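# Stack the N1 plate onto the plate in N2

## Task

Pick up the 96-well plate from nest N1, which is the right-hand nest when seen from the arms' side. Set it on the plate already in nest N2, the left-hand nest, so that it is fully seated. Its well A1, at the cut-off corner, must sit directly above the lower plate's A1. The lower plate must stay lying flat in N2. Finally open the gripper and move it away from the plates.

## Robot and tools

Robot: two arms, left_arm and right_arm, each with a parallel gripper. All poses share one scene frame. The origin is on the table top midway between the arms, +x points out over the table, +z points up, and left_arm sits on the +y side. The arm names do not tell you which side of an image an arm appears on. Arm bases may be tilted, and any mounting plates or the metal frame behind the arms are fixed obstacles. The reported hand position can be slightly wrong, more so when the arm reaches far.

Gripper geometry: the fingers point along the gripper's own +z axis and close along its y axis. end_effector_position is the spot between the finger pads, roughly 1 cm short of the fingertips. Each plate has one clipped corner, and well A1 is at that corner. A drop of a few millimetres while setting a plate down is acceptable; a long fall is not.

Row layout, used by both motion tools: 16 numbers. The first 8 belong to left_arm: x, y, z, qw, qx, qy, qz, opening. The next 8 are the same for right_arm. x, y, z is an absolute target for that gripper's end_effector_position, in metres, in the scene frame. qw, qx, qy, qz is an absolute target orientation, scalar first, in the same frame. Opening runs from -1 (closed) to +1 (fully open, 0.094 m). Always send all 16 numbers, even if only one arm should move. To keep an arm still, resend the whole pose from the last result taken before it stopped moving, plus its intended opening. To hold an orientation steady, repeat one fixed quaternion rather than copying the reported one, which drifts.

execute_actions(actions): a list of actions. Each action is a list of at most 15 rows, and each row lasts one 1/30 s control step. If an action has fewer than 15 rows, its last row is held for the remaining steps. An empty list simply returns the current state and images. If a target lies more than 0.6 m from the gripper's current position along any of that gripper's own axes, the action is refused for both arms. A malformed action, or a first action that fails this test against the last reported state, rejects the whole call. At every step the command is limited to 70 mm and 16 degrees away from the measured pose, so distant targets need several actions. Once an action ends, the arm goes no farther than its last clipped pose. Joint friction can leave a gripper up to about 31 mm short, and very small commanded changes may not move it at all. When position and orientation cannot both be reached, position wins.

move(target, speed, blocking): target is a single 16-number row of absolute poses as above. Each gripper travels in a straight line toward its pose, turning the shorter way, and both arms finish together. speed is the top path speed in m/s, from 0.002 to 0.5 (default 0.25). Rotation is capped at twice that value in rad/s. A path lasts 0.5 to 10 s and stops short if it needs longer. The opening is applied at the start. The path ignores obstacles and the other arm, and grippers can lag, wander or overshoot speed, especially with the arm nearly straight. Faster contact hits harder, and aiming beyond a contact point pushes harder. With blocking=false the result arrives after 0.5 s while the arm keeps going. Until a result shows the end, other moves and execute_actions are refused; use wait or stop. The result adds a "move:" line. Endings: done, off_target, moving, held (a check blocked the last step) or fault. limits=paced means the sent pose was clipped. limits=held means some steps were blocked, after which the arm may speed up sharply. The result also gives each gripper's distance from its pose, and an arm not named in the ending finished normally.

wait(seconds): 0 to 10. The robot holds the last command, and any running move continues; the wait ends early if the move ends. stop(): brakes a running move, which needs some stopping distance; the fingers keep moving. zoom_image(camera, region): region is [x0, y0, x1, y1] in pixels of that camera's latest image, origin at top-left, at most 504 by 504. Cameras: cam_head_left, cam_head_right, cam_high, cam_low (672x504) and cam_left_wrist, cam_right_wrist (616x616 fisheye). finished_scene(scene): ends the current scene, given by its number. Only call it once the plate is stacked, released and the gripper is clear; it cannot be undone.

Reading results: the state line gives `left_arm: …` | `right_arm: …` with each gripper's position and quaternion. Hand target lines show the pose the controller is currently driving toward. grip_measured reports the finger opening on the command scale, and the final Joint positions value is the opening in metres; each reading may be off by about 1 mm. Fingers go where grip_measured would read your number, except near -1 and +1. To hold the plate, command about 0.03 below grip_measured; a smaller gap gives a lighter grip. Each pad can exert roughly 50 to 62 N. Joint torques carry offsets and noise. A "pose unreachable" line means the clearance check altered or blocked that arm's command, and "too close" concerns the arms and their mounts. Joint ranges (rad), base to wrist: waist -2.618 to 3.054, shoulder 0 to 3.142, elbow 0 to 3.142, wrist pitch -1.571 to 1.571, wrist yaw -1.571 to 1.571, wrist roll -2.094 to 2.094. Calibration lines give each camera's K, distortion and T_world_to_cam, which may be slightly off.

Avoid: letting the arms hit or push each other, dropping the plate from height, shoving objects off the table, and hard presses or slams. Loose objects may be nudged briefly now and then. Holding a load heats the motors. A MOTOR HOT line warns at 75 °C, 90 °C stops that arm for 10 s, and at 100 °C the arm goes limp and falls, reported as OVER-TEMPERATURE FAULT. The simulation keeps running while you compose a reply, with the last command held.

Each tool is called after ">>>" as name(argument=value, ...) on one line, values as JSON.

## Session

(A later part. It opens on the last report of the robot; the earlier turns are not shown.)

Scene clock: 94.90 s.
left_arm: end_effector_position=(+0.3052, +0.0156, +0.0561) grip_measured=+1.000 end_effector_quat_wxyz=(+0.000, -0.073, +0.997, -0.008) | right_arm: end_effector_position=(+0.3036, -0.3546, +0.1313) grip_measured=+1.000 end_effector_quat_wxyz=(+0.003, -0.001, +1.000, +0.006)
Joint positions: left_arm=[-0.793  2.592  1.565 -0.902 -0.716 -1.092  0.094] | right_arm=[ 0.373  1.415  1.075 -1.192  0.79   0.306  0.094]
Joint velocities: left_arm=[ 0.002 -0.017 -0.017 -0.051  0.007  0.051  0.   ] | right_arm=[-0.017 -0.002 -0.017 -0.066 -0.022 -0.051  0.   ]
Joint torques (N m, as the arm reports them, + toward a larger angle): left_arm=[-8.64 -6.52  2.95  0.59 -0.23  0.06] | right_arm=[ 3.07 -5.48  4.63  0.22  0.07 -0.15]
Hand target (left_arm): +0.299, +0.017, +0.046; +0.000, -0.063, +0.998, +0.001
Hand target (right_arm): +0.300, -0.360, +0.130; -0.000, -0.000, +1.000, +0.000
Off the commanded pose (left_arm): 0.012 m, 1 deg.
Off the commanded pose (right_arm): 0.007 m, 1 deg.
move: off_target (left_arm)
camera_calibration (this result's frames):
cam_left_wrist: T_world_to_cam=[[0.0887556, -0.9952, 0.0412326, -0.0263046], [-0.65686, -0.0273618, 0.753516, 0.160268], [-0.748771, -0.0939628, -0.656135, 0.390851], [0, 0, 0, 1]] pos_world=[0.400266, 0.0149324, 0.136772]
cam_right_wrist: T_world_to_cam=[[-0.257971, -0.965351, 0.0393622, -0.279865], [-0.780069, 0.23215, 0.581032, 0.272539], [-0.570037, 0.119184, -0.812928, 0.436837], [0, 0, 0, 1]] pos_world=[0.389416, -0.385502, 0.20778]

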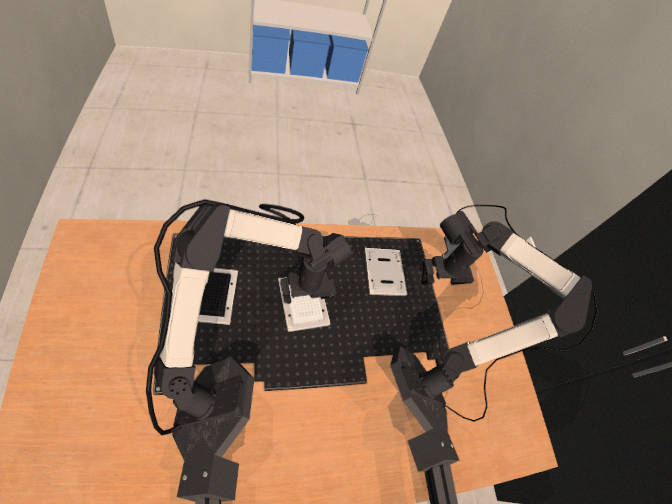

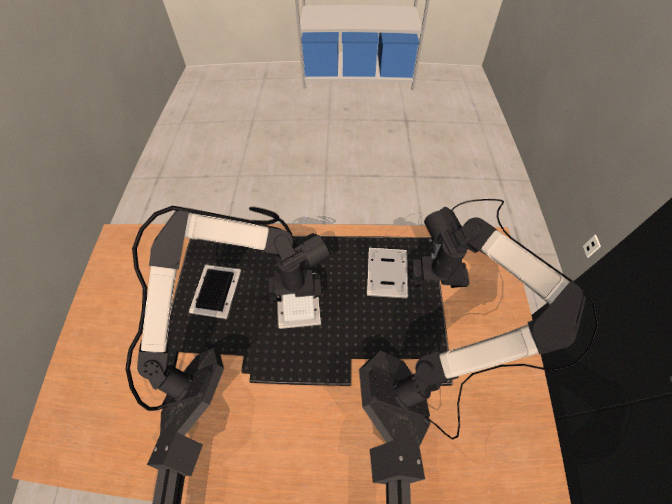

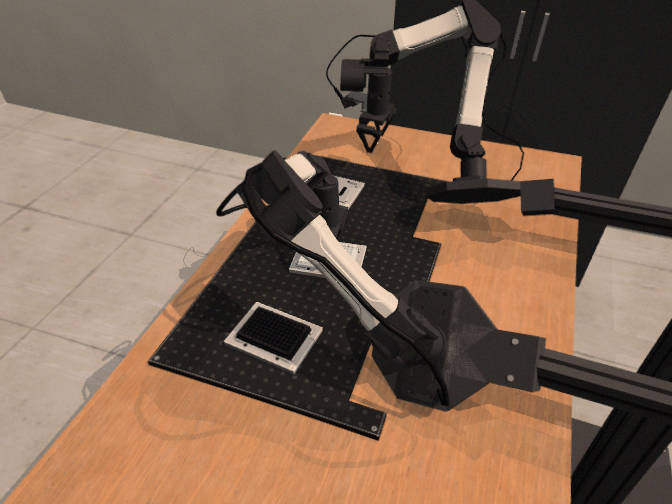

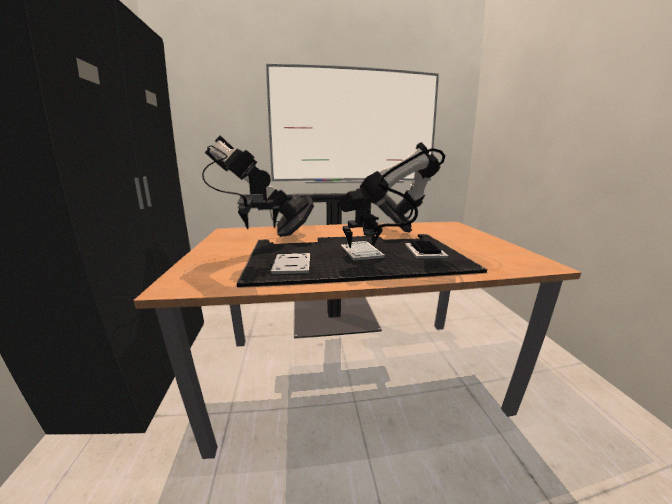

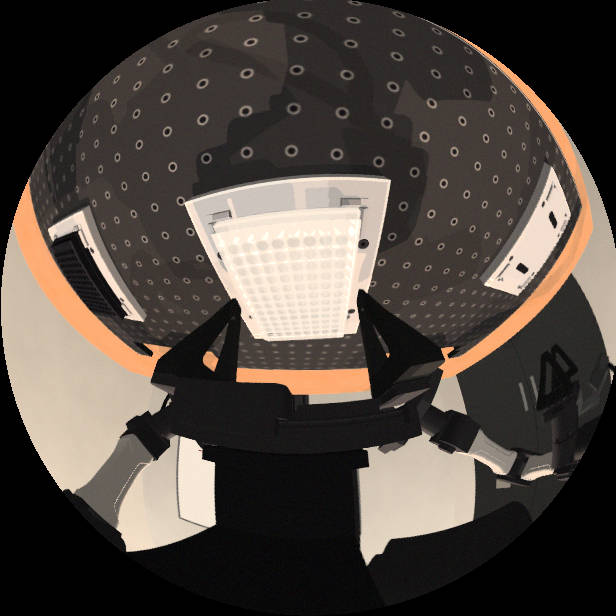

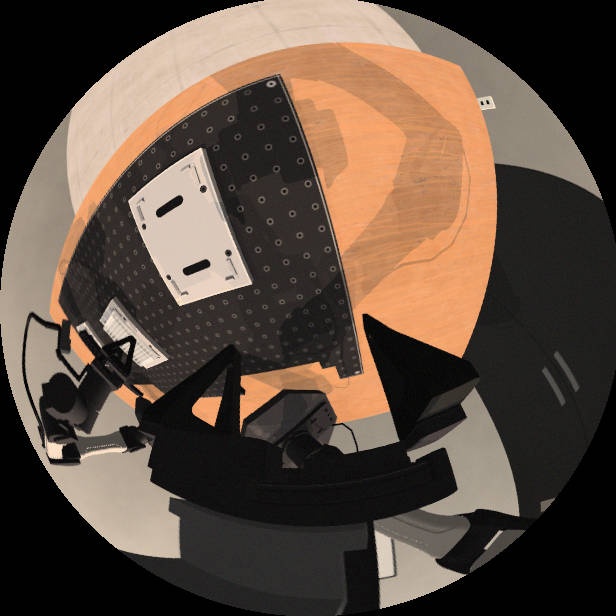

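>>> move(target=[0.298,0.018,0.039,0,-0.063,0.998,0,0.92,0.3,-0.36,0.13,0,0,1,0,1], speed=0.03)

>>> zoom_image(camera="cam_left_wrist", region=[180,150,420,370])

Scene clock: 98.83 s.
left_arm: end_effector_position=(+0.3044, +0.0162, +0.0496) grip_measured=+0.922 end_effector_quat_wxyz=(+0.000, -0.072, +0.997, -0.009) | right_arm: end_effector_position=(+0.3036, -0.3546, +0.1313) grip_measured=+1.000 end_effector_quat_wxyz=(+0.003, -0.001, +1.000, +0.006)
Joint positions: left_arm=[-0.782  2.592  1.543 -0.869 -0.718 -1.075  0.09 ] | right_arm=[ 0.373  1.415  1.075 -1.192  0.79   0.306  0.094]
Joint velocities: left_arm=[-0.022  0.012  0.002 -0.037 -0.022 -0.007 -0.001] | right_arm=[ 0.002 -0.017 -0.002 -0.007 -0.022 -0.022  0.   ]
Joint torques (N m, as the arm reports them, + toward a larger angle): left_arm=[-8.55 -6.47  2.91  0.61 -0.23  0.03] | right_arm=[ 3.06 -5.52  4.61  0.22  0.08 -0.15]
Hand target (left_arm): +0.298, +0.018, +0.039; -0.000, -0.063, +0.998, +0.000
Hand target (right_arm): +0.300, -0.360, +0.130; -0.000, +0.000, +1.000, +0.000
Off the commanded pose (left_arm): 0.013 m, 1 deg.
Off the commanded pose (right_arm): 0.007 m, 1 deg.
move: off_target (left_arm)
camera_calibration (this result's frames):
cam_left_wrist: T_world_to_cam=[[0.0870405, -0.995254, 0.0435027, -0.0248792], [-0.657216, -0.0245503, 0.753302, 0.164702], [-0.748659, -0.0941585, -0.656234, 0.386054], [0, 0, 0, 1]] pos_world=[0.399433, 0.0156326, 0.130354]
cam_right_wrist: T_world_to_cam=[[-0.257971, -0.965351, 0.0393622, -0.279865], [-0.780069, 0.23215, 0.581032, 0.272539], [-0.570037, 0.119184, -0.812928, 0.436837], [0, 0, 0, 1]] pos_world=[0.389416, -0.385502, 0.20778]

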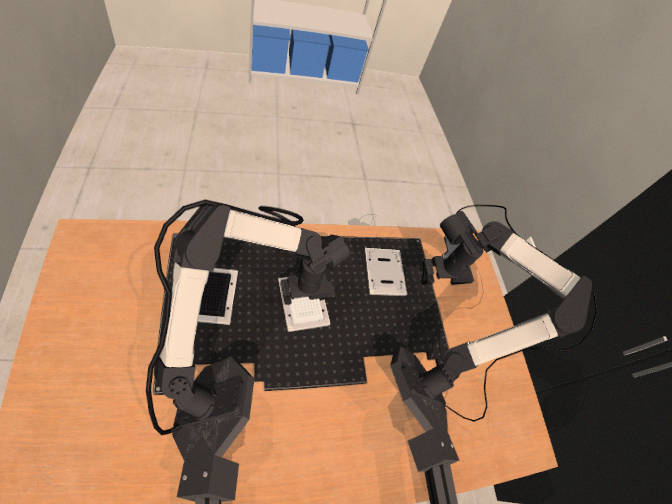

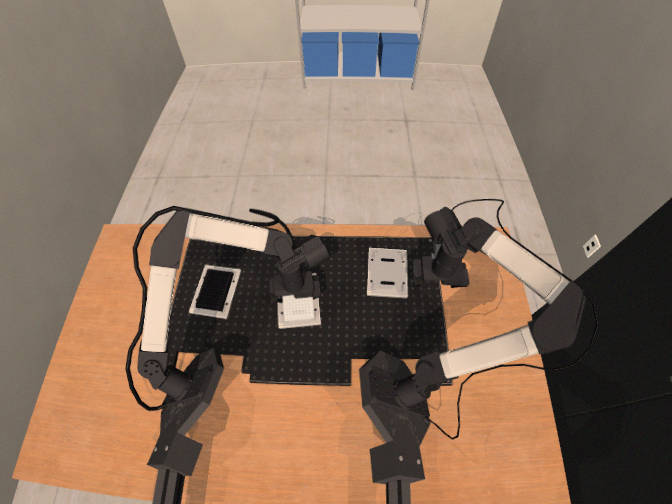

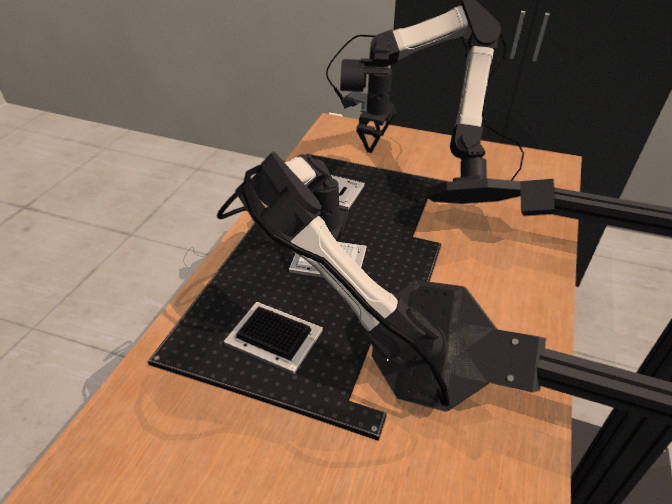

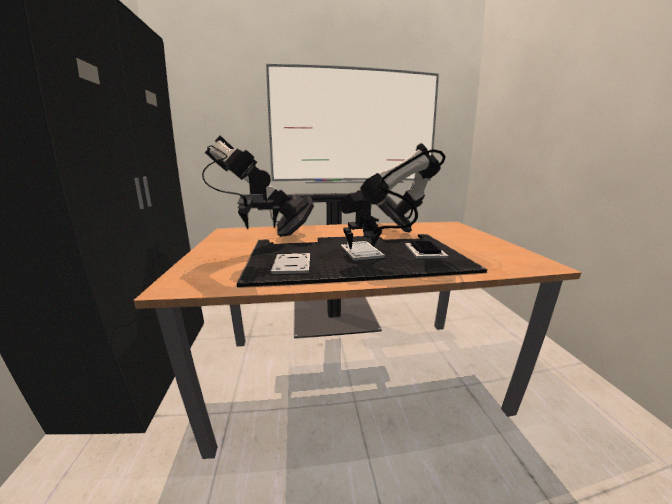

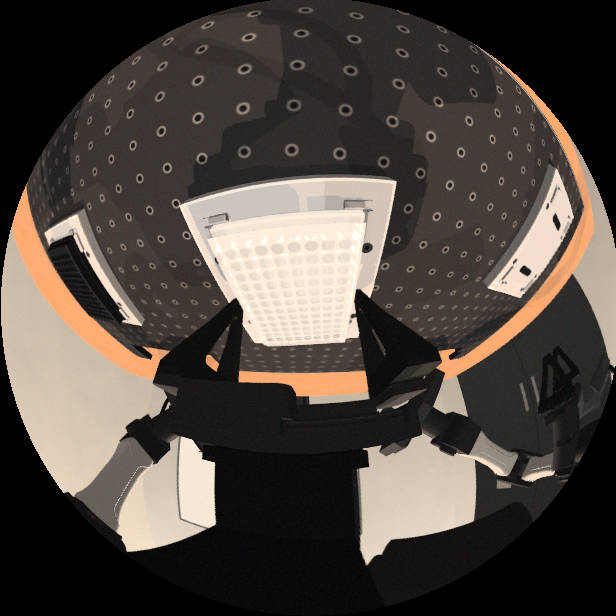

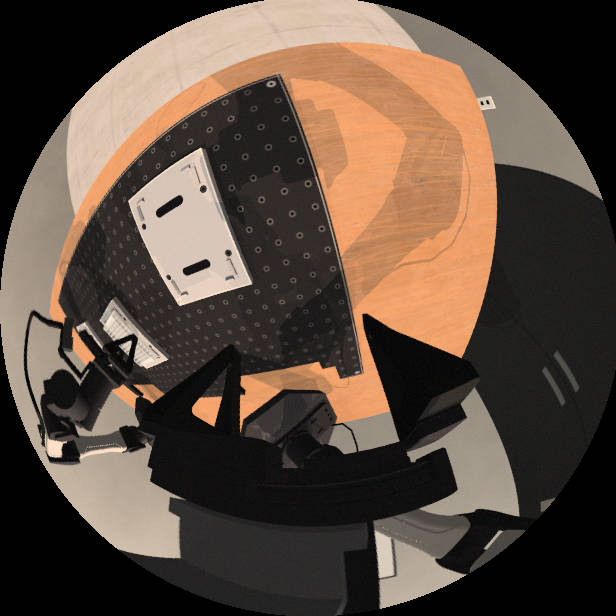

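Region (180, 150, 420, 370) of cam_left_wrist's 616x616 image, scaled by 2.100, with more detail than that image has; it fills the top 462 rows of this view, and the rest is white.

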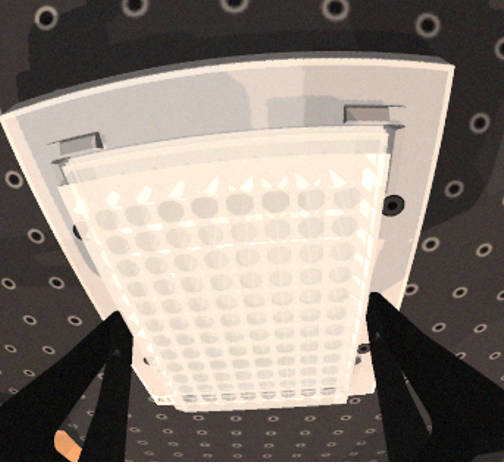

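>>> execute_actions(actions=[[[0.298,0.018,0.039,0,-0.063,0.998,0,0.78,0.3,-0.36,0.13,0,0,1,0,1]],[[0.298,0.018,0.039,0,-0.063,0.998,0,0.68,0.3,-0.36,0.13,0,0,1,0,1]]])

>>> zoom_image(camera="cam_left_wrist", region=[170,150,420,300])

>>> move(target=[0.307,0.015,0.07,0,-0.072,0.9974,0,0.68,0.3,-0.36,0.13,0,0,1,0,1], speed=0.04)

>>> zoom_image(camera="cam_left_wrist", region=[170,150,420,300])

Scene clock: 109.57 s.
left_arm: end_effector_position=(+0.3051, +0.0156, +0.0496) grip_measured=+0.711 end_effector_quat_wxyz=(+0.002, -0.072, +0.997, -0.011) | right_arm: end_effector_position=(+0.3036, -0.3546, +0.1313) grip_measured=+1.000 end_effector_quat_wxyz=(+0.003, -0.001, +1.000, +0.006)
Joint positions: left_arm=[-0.782  2.592  1.543 -0.865 -0.719 -1.073  0.08 ] | right_arm=[ 0.373  1.415  1.075 -1.192  0.79   0.306  0.094]
Joint velocities: left_arm=[ 0.002 -0.022 -0.017  0.037  0.022  0.037  0.001] | right_arm=[-0.012 -0.017  0.007 -0.022  0.007 -0.037  0.   ]
Joint torques (N m, as the arm reports them, + toward a larger angle): left_arm=[-8.5  -6.53  2.85  0.61 -0.21  0.04] | right_arm=[ 3.06 -5.52  4.63  0.22  0.07 -0.15]
Hand target (left_arm): +0.298, +0.018, +0.039; -0.000, -0.063, +0.998, +0.000
Hand target (right_arm): +0.300, -0.360, +0.130; -0.000, +0.000, +1.000, +0.000
Off the commanded pose (left_arm): 0.013 m, 2 deg.
Off the commanded pose (right_arm): 0.007 m, 1 deg.
camera_calibration (this result's frames):
cam_left_wrist: T_world_to_cam=[[0.0880615, -0.99506, 0.0458327, -0.0259977], [-0.659411, -0.023747, 0.751407, 0.165896], [-0.746607, -0.0963927, -0.658245, 0.386048], [0, 0, 0, 1]] pos_world=[0.399909, 0.0152824, 0.13065]
cam_right_wrist: T_world_to_cam=[[-0.257971, -0.965351, 0.0393622, -0.279865], [-0.780069, 0.23215, 0.581032, 0.272539], [-0.570037, 0.119184, -0.812928, 0.436837], [0, 0, 0, 1]] pos_world=[0.389416, -0.385502, 0.20778]

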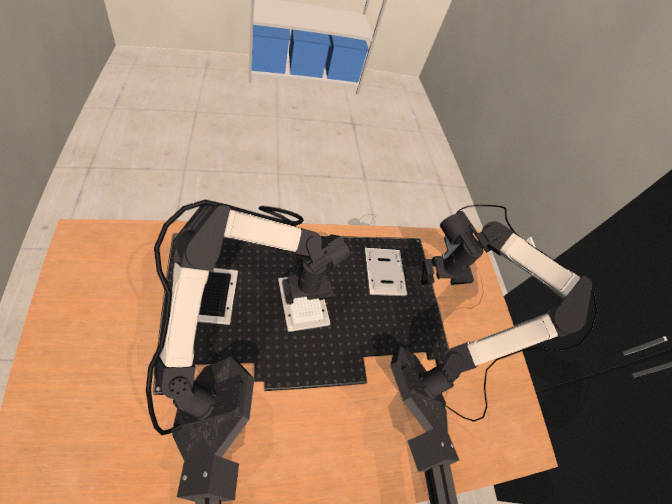

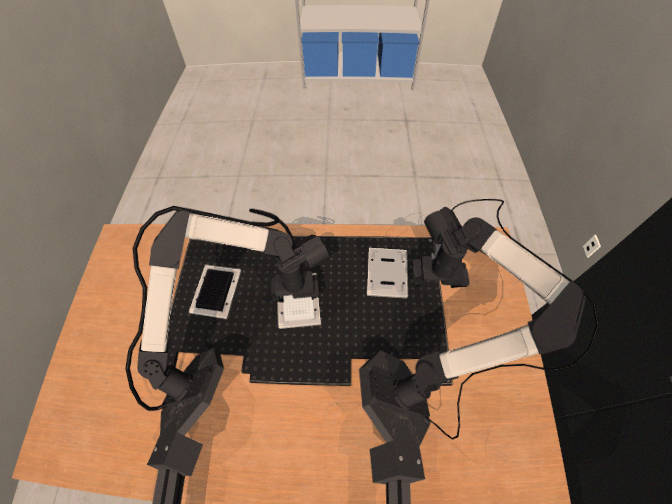

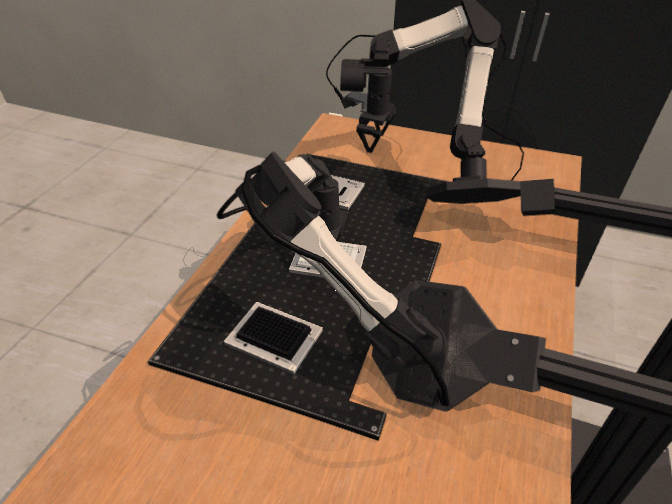

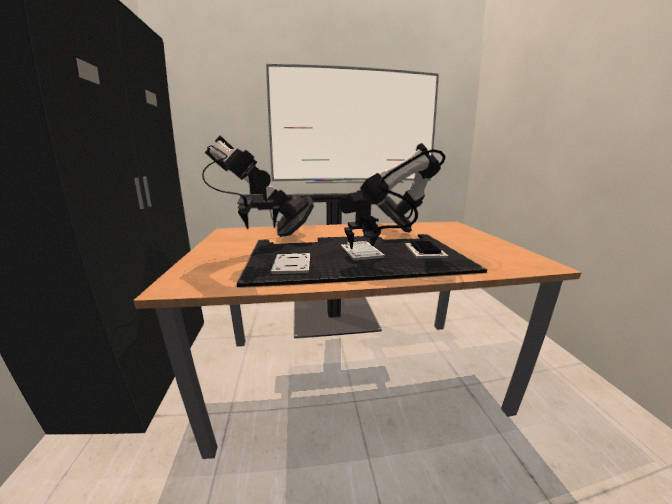

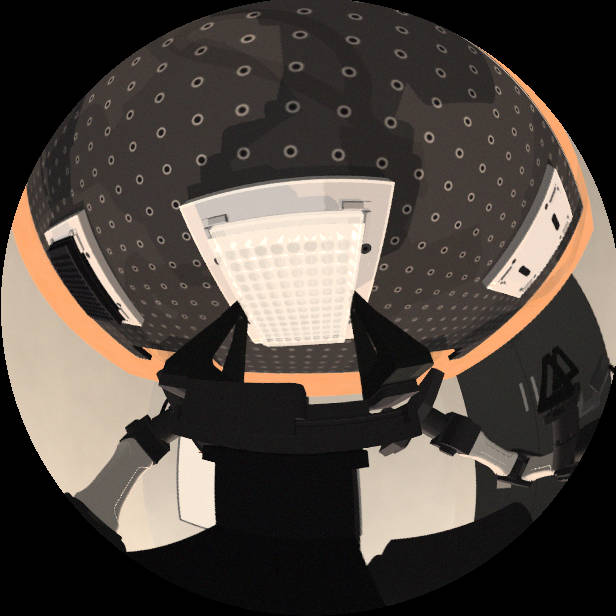

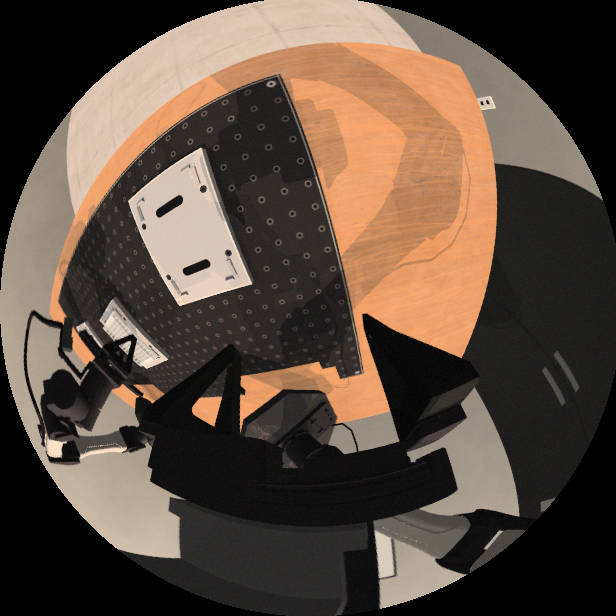

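Region (170, 150, 420, 300) of cam_left_wrist's 616x616 image, scaled by 2.016, with more detail than that image has; it fills the top 302 rows of this view, and the rest is white.

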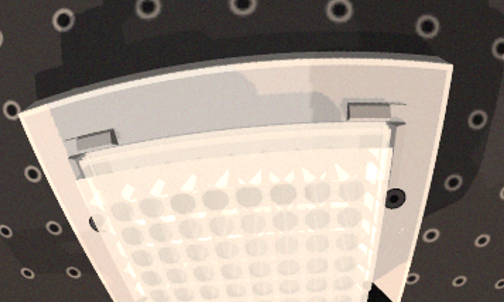

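Scene clock: 110.53 s.
left_arm: end_effector_position=(+0.3055, +0.0177, +0.0666) grip_measured=+0.711 end_effector_quat_wxyz=(+0.002, -0.069, +0.998, +0.000) | right_arm: end_effector_position=(+0.3036, -0.3546, +0.1313) grip_measured=+1.000 end_effector_quat_wxyz=(+0.003, -0.001, +1.000, +0.006)
Joint positions: left_arm=[-0.811  2.592  1.598 -0.967 -0.72  -1.12   0.08 ] | right_arm=[ 0.373  1.415  1.075 -1.192  0.79   0.306  0.094]
Joint velocities: left_arm=[ 0.002  0.002 -0.002 -0.007  0.022 -0.007 -0.001] | right_arm=[-0.007  0.002 -0.012 -0.037 -0.051  0.037  0.   ]
Joint torques (N m, as the arm reports them, + toward a larger angle): left_arm=[-9.6  -7.2   6.5   0.12 -0.06 -0.15] | right_arm=[ 3.05 -5.53  4.63  0.22  0.07 -0.15]
Hand target (left_arm): +0.307, +0.015, +0.070; +0.000, -0.072, +0.997, -0.001
Hand target (right_arm): +0.300, -0.360, +0.130; -0.000, +0.000, +1.000, +0.000
Off the commanded pose (left_arm): 0.005 m, 0 deg.
Off the commanded pose (right_arm): 0.007 m, 1 deg.
move: done
camera_calibration (this result's frames):
cam_left_wrist: T_world_to_cam=[[0.0824641, -0.996301, 0.024158, -0.0215681], [-0.658391, -0.0362657, 0.751802, 0.153337], [-0.748145, -0.0779021, -0.658946, 0.397924], [0, 0, 0, 1]] pos_world=[0.400439, 0.0150716, 0.147453]
cam_right_wrist: T_world_to_cam=[[-0.257971, -0.965351, 0.0393622, -0.279865], [-0.780069, 0.23215, 0.581032, 0.272539], [-0.570037, 0.119184, -0.812928, 0.436837], [0, 0, 0, 1]] pos_world=[0.389416, -0.385502, 0.20778]

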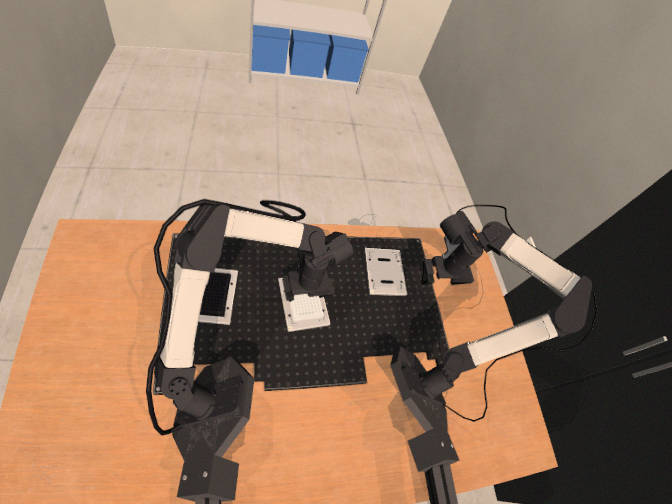

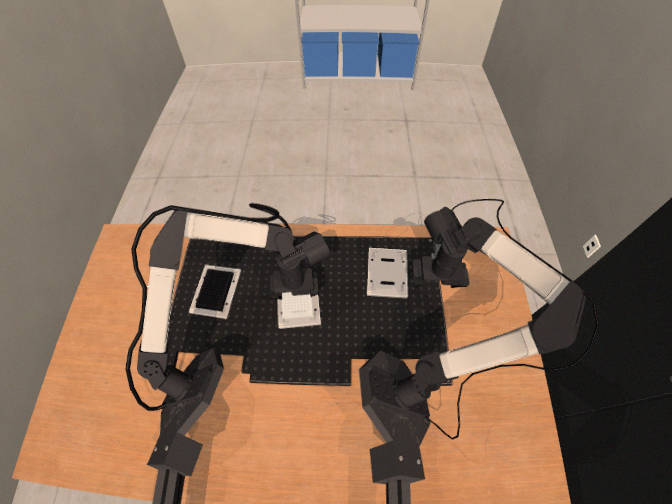

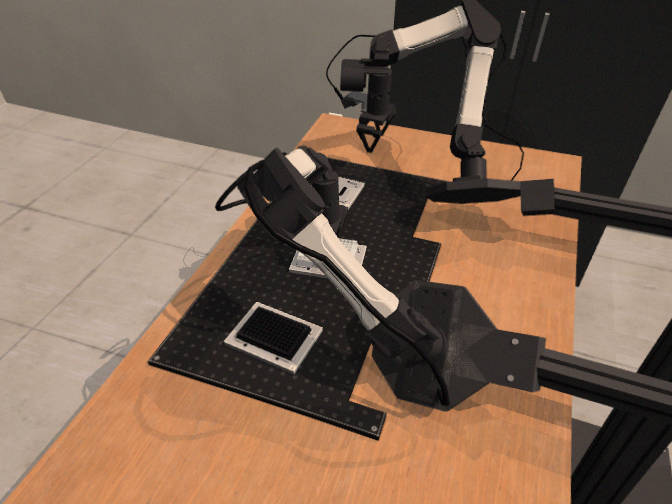

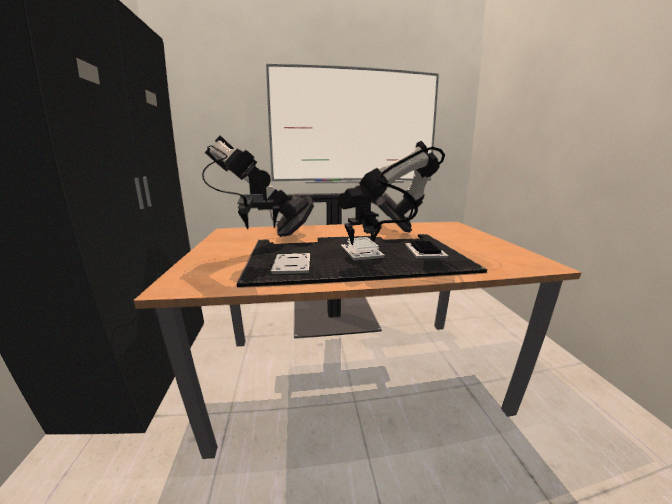

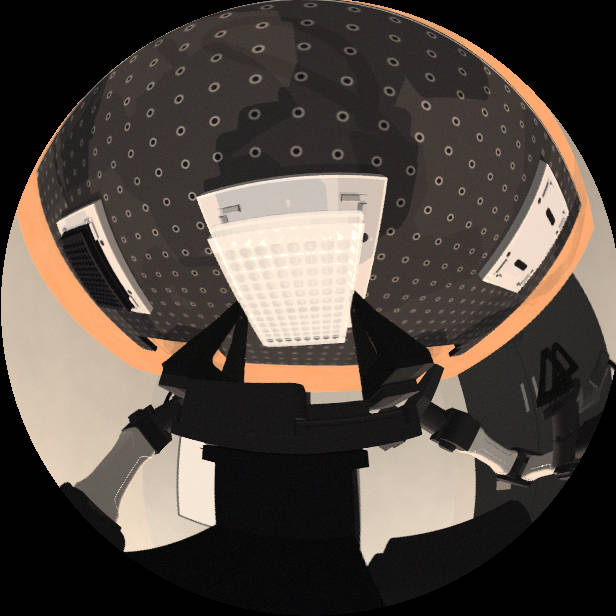

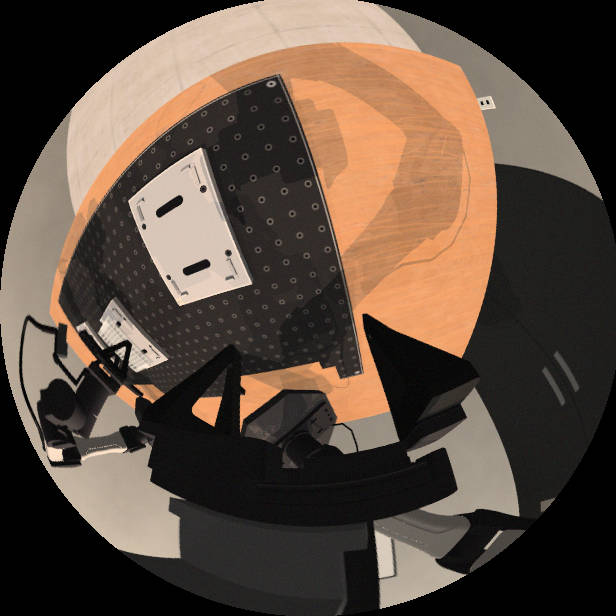

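Region (170, 150, 420, 300) of cam_left_wrist's 616x616 image, scaled by 2.016, with more detail than that image has; it fills the top 302 rows of this view, and the rest is white.

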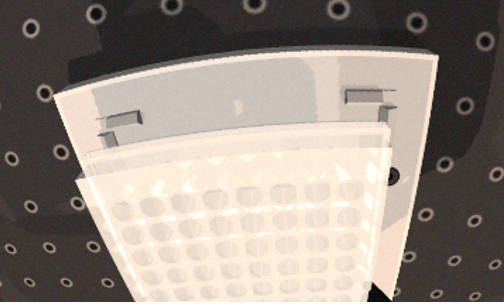

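>>> move(target=[0.325,0.282,0.09,0,0.058,0.9983,0,0.68,0.3,-0.36,0.13,0,0,1,0,1], speed=0.2)

>>> move(target=[0.322,0.278,0.059,0,0.06,0.9982,0,0.68,0.3,-0.36,0.13,0,0,1,0,1], speed=0.04)

>>> zoom_image(camera="cam_left_wrist", region=[170,150,420,300])

Scene clock: 116.67 s.
left_arm: end_effector_position=(+0.3321, +0.2799, +0.0884) grip_measured=+0.711 end_effector_quat_wxyz=(+0.004, +0.046, +0.999, +0.002) | right_arm: end_effector_position=(+0.3036, -0.3546, +0.1313) grip_measured=+1.000 end_effector_quat_wxyz=(+0.003, -0.001, +1.000, +0.006)
Joint positions: left_arm=[-0.408  1.689  1.054 -0.937 -0.807 -0.335  0.08 ] | right_arm=[ 0.373  1.415  1.075 -1.192  0.79   0.306  0.094]
Joint velocities: left_arm=[-0.007 -0.017 -0.012 -0.022 -0.022 -0.066 -0.   ] | right_arm=[ 0.007 -0.022 -0.017 -0.037 -0.007 -0.022  0.   ]
Joint torques (N m, as the arm reports them, + toward a larger angle): left_arm=[-5.68 -5.45  2.65  0.22 -0.1   0.06] | right_arm=[ 3.07 -5.53  4.61  0.22  0.07 -0.15]
Hand target (left_arm): +0.325, +0.284, +0.087; -0.001, +0.057, +0.998, +0.007
Hand target (right_arm): +0.300, -0.360, +0.130; -0.000, +0.000, +1.000, +0.000
Off the commanded pose (left_arm): 0.008 m, 1 deg.
Off the commanded pose (right_arm): 0.007 m, 1 deg.
move: done
camera_calibration (this result's frames):
cam_left_wrist: T_world_to_cam=[[-0.148506, -0.988709, 0.0200056, 0.311872], [-0.652859, 0.113215, 0.748971, 0.120517], [-0.742779, 0.0981654, -0.662301, 0.401838], [0, 0, 0, 1]] pos_world=[0.423472, 0.25526, 0.169635]
cam_right_wrist: T_world_to_cam=[[-0.257971, -0.965351, 0.0393622, -0.279865], [-0.780069, 0.23215, 0.581032, 0.272539], [-0.570037, 0.119184, -0.812928, 0.436837], [0, 0, 0, 1]] pos_world=[0.389416, -0.385502, 0.20778]

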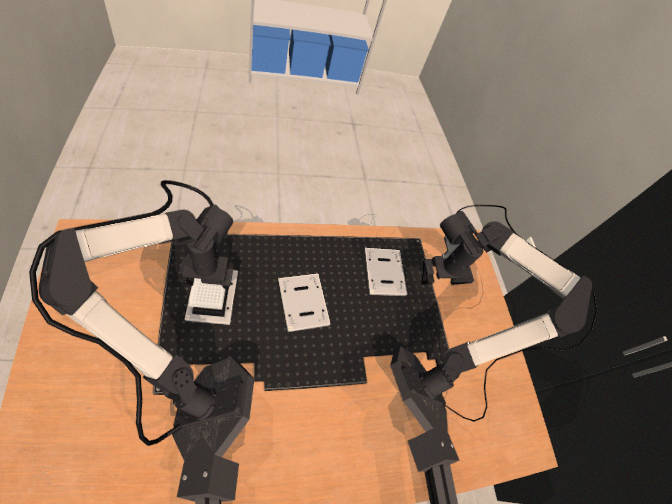

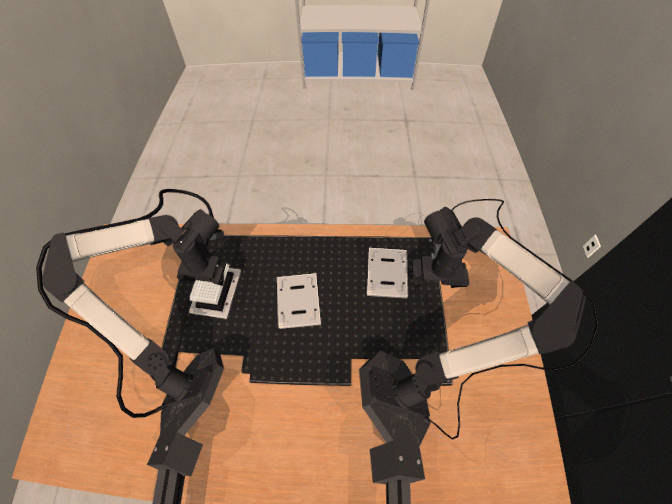

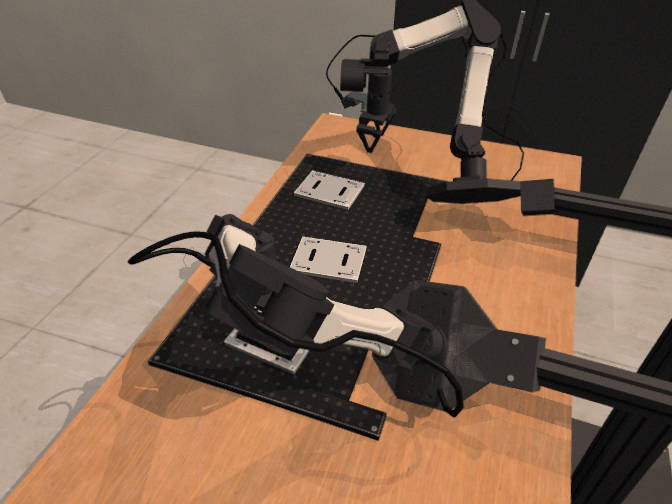

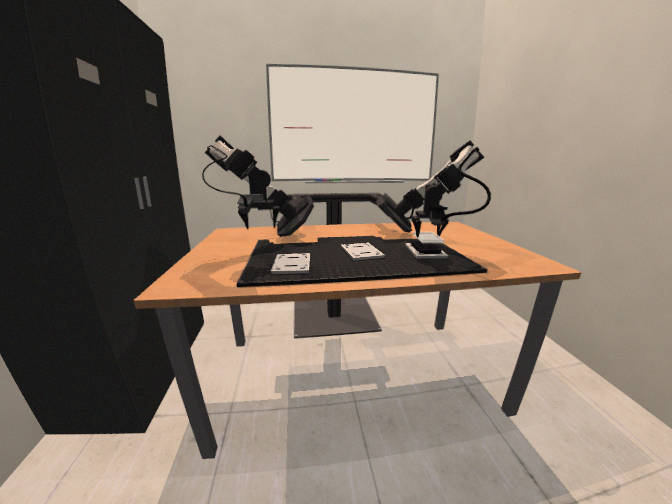

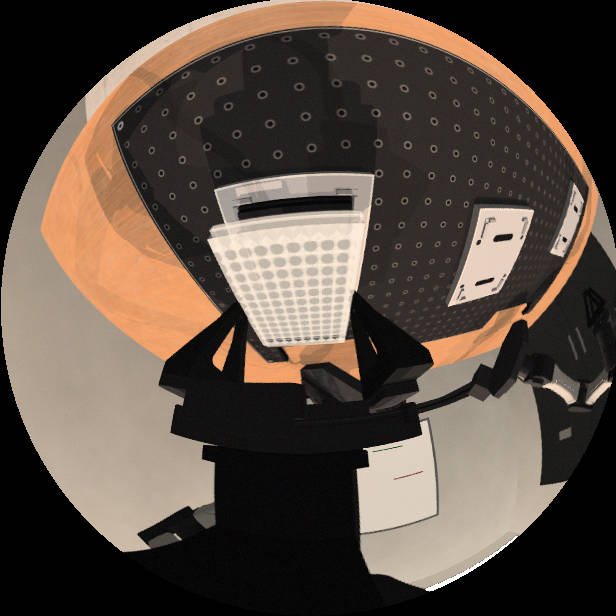

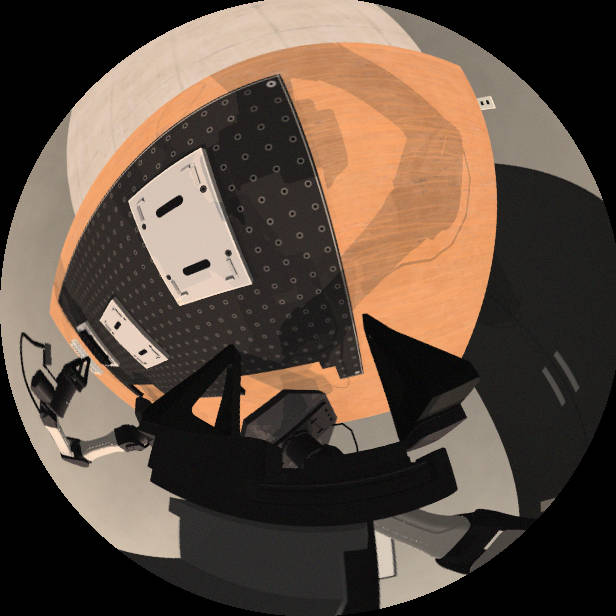

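Scene clock: 117.87 s.
left_arm: end_effector_position=(+0.3277, +0.2805, +0.0643) grip_measured=+0.711 end_effector_quat_wxyz=(+0.004, +0.054, +0.999, +0.003) | right_arm: end_effector_position=(+0.3036, -0.3546, +0.1313) grip_measured=+1.000 end_effector_quat_wxyz=(+0.003, -0.001, +1.000, +0.006)
Joint positions: left_arm=[-0.35   1.689  0.975 -0.799 -0.807 -0.236  0.08 ] | right_arm=[ 0.373  1.415  1.075 -1.192  0.79   0.306  0.094]
Joint velocities: left_arm=[-0.002  0.012  0.002 -0.051  0.007  0.007 -0.   ] | right_arm=[-0.002  0.002 -0.012  0.007 -0.007 -0.066  0.   ]
Joint torques (N m, as the arm reports them, + toward a larger angle): left_arm=[-5.31 -4.21  2.43  0.6   0.02  0.05] | right_arm=[ 3.06 -5.53  4.62  0.22  0.07 -0.15]
Hand target (left_arm): +0.322, +0.278, +0.059; -0.001, +0.060, +0.998, +0.001
Hand target (right_arm): +0.300, -0.360, +0.130; -0.000, +0.000, +1.000, +0.000
Off the commanded pose (left_arm): 0.008 m, 1 deg.
Off the commanded pose (right_arm): 0.007 m, 1 deg.
move: done
camera_calibration (this result's frames):
cam_left_wrist: T_world_to_cam=[[-0.164518, -0.986207, 0.0181768, 0.31701], [-0.651067, 0.122417, 0.749083, 0.132443], [-0.740976, 0.111403, -0.662226, 0.378225], [0, 0, 0, 1]] pos_world=[0.418639, 0.254289, 0.145498]
cam_right_wrist: T_world_to_cam=[[-0.257971, -0.965351, 0.0393622, -0.279865], [-0.780069, 0.23215, 0.581032, 0.272539], [-0.570037, 0.119184, -0.812928, 0.436837], [0, 0, 0, 1]] pos_world=[0.389416, -0.385502, 0.20778]

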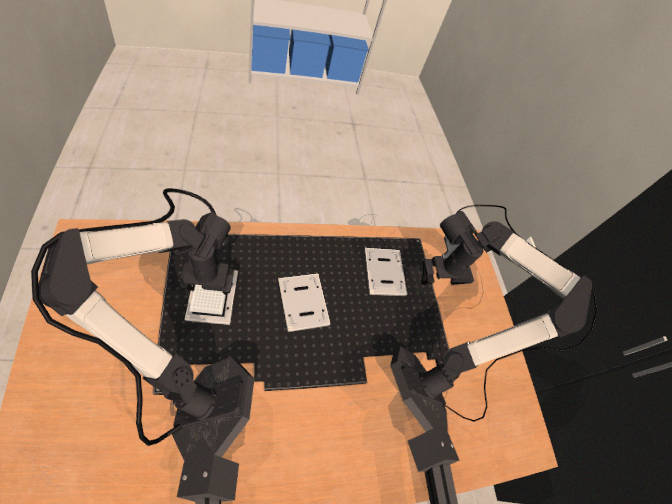

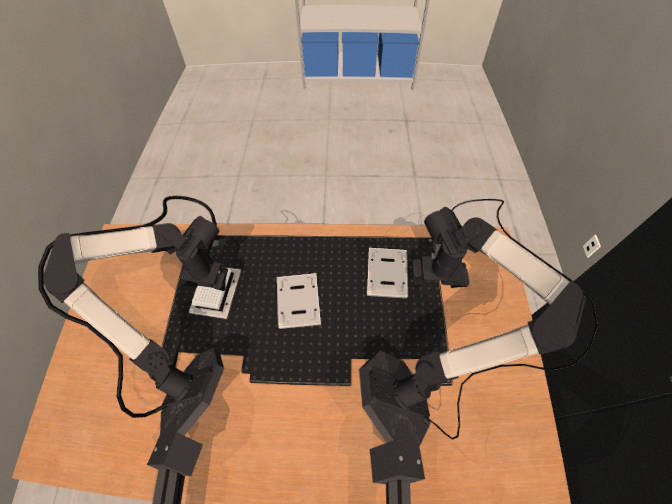

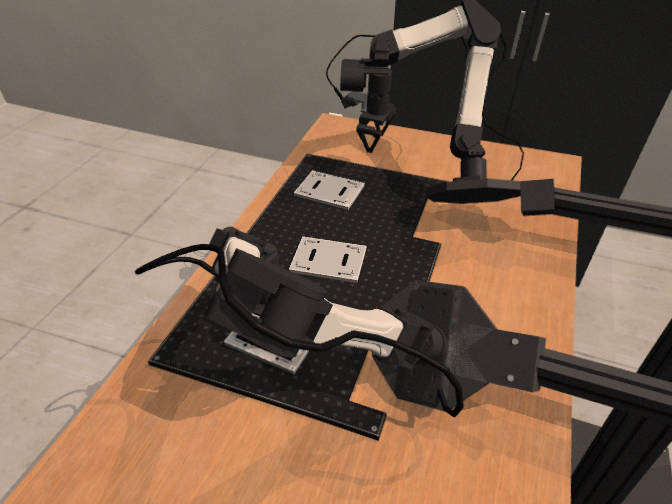

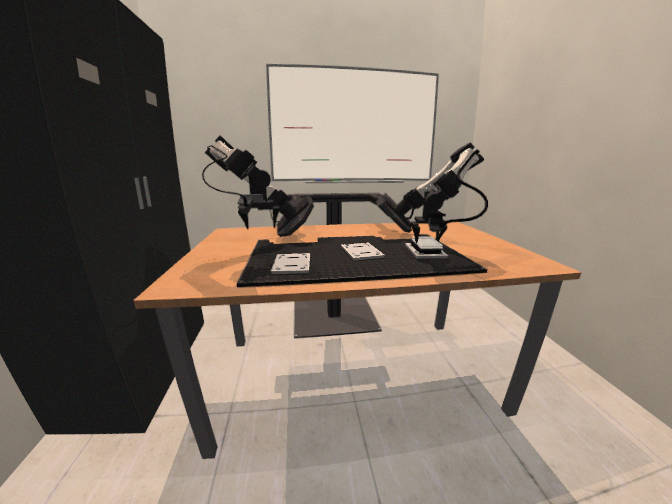

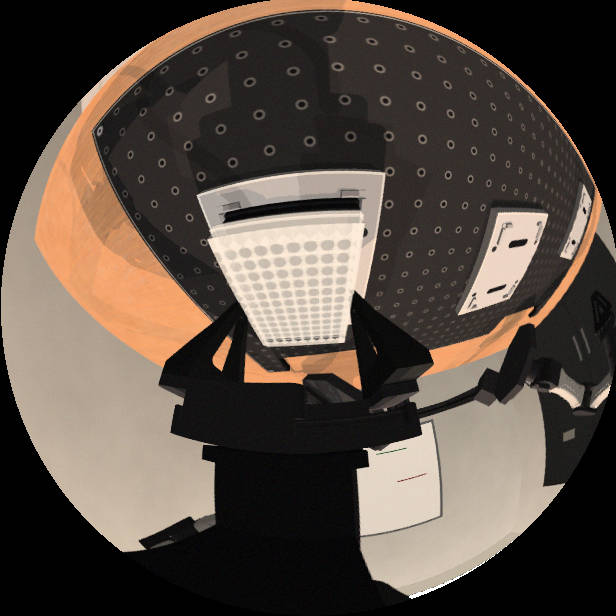

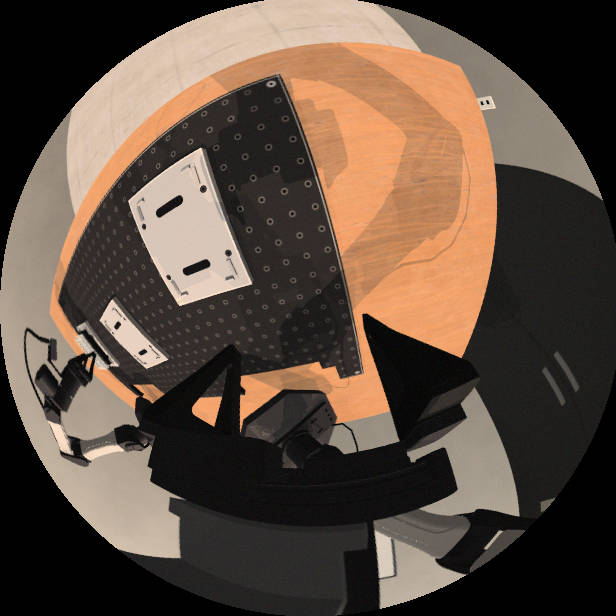

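Region (170, 150, 420, 300) of cam_left_wrist's 616x616 image, scaled by 2.016, with more detail than that image has; it fills the top 302 rows of this view, and the rest is white.

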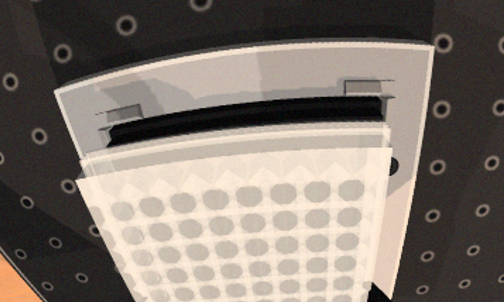

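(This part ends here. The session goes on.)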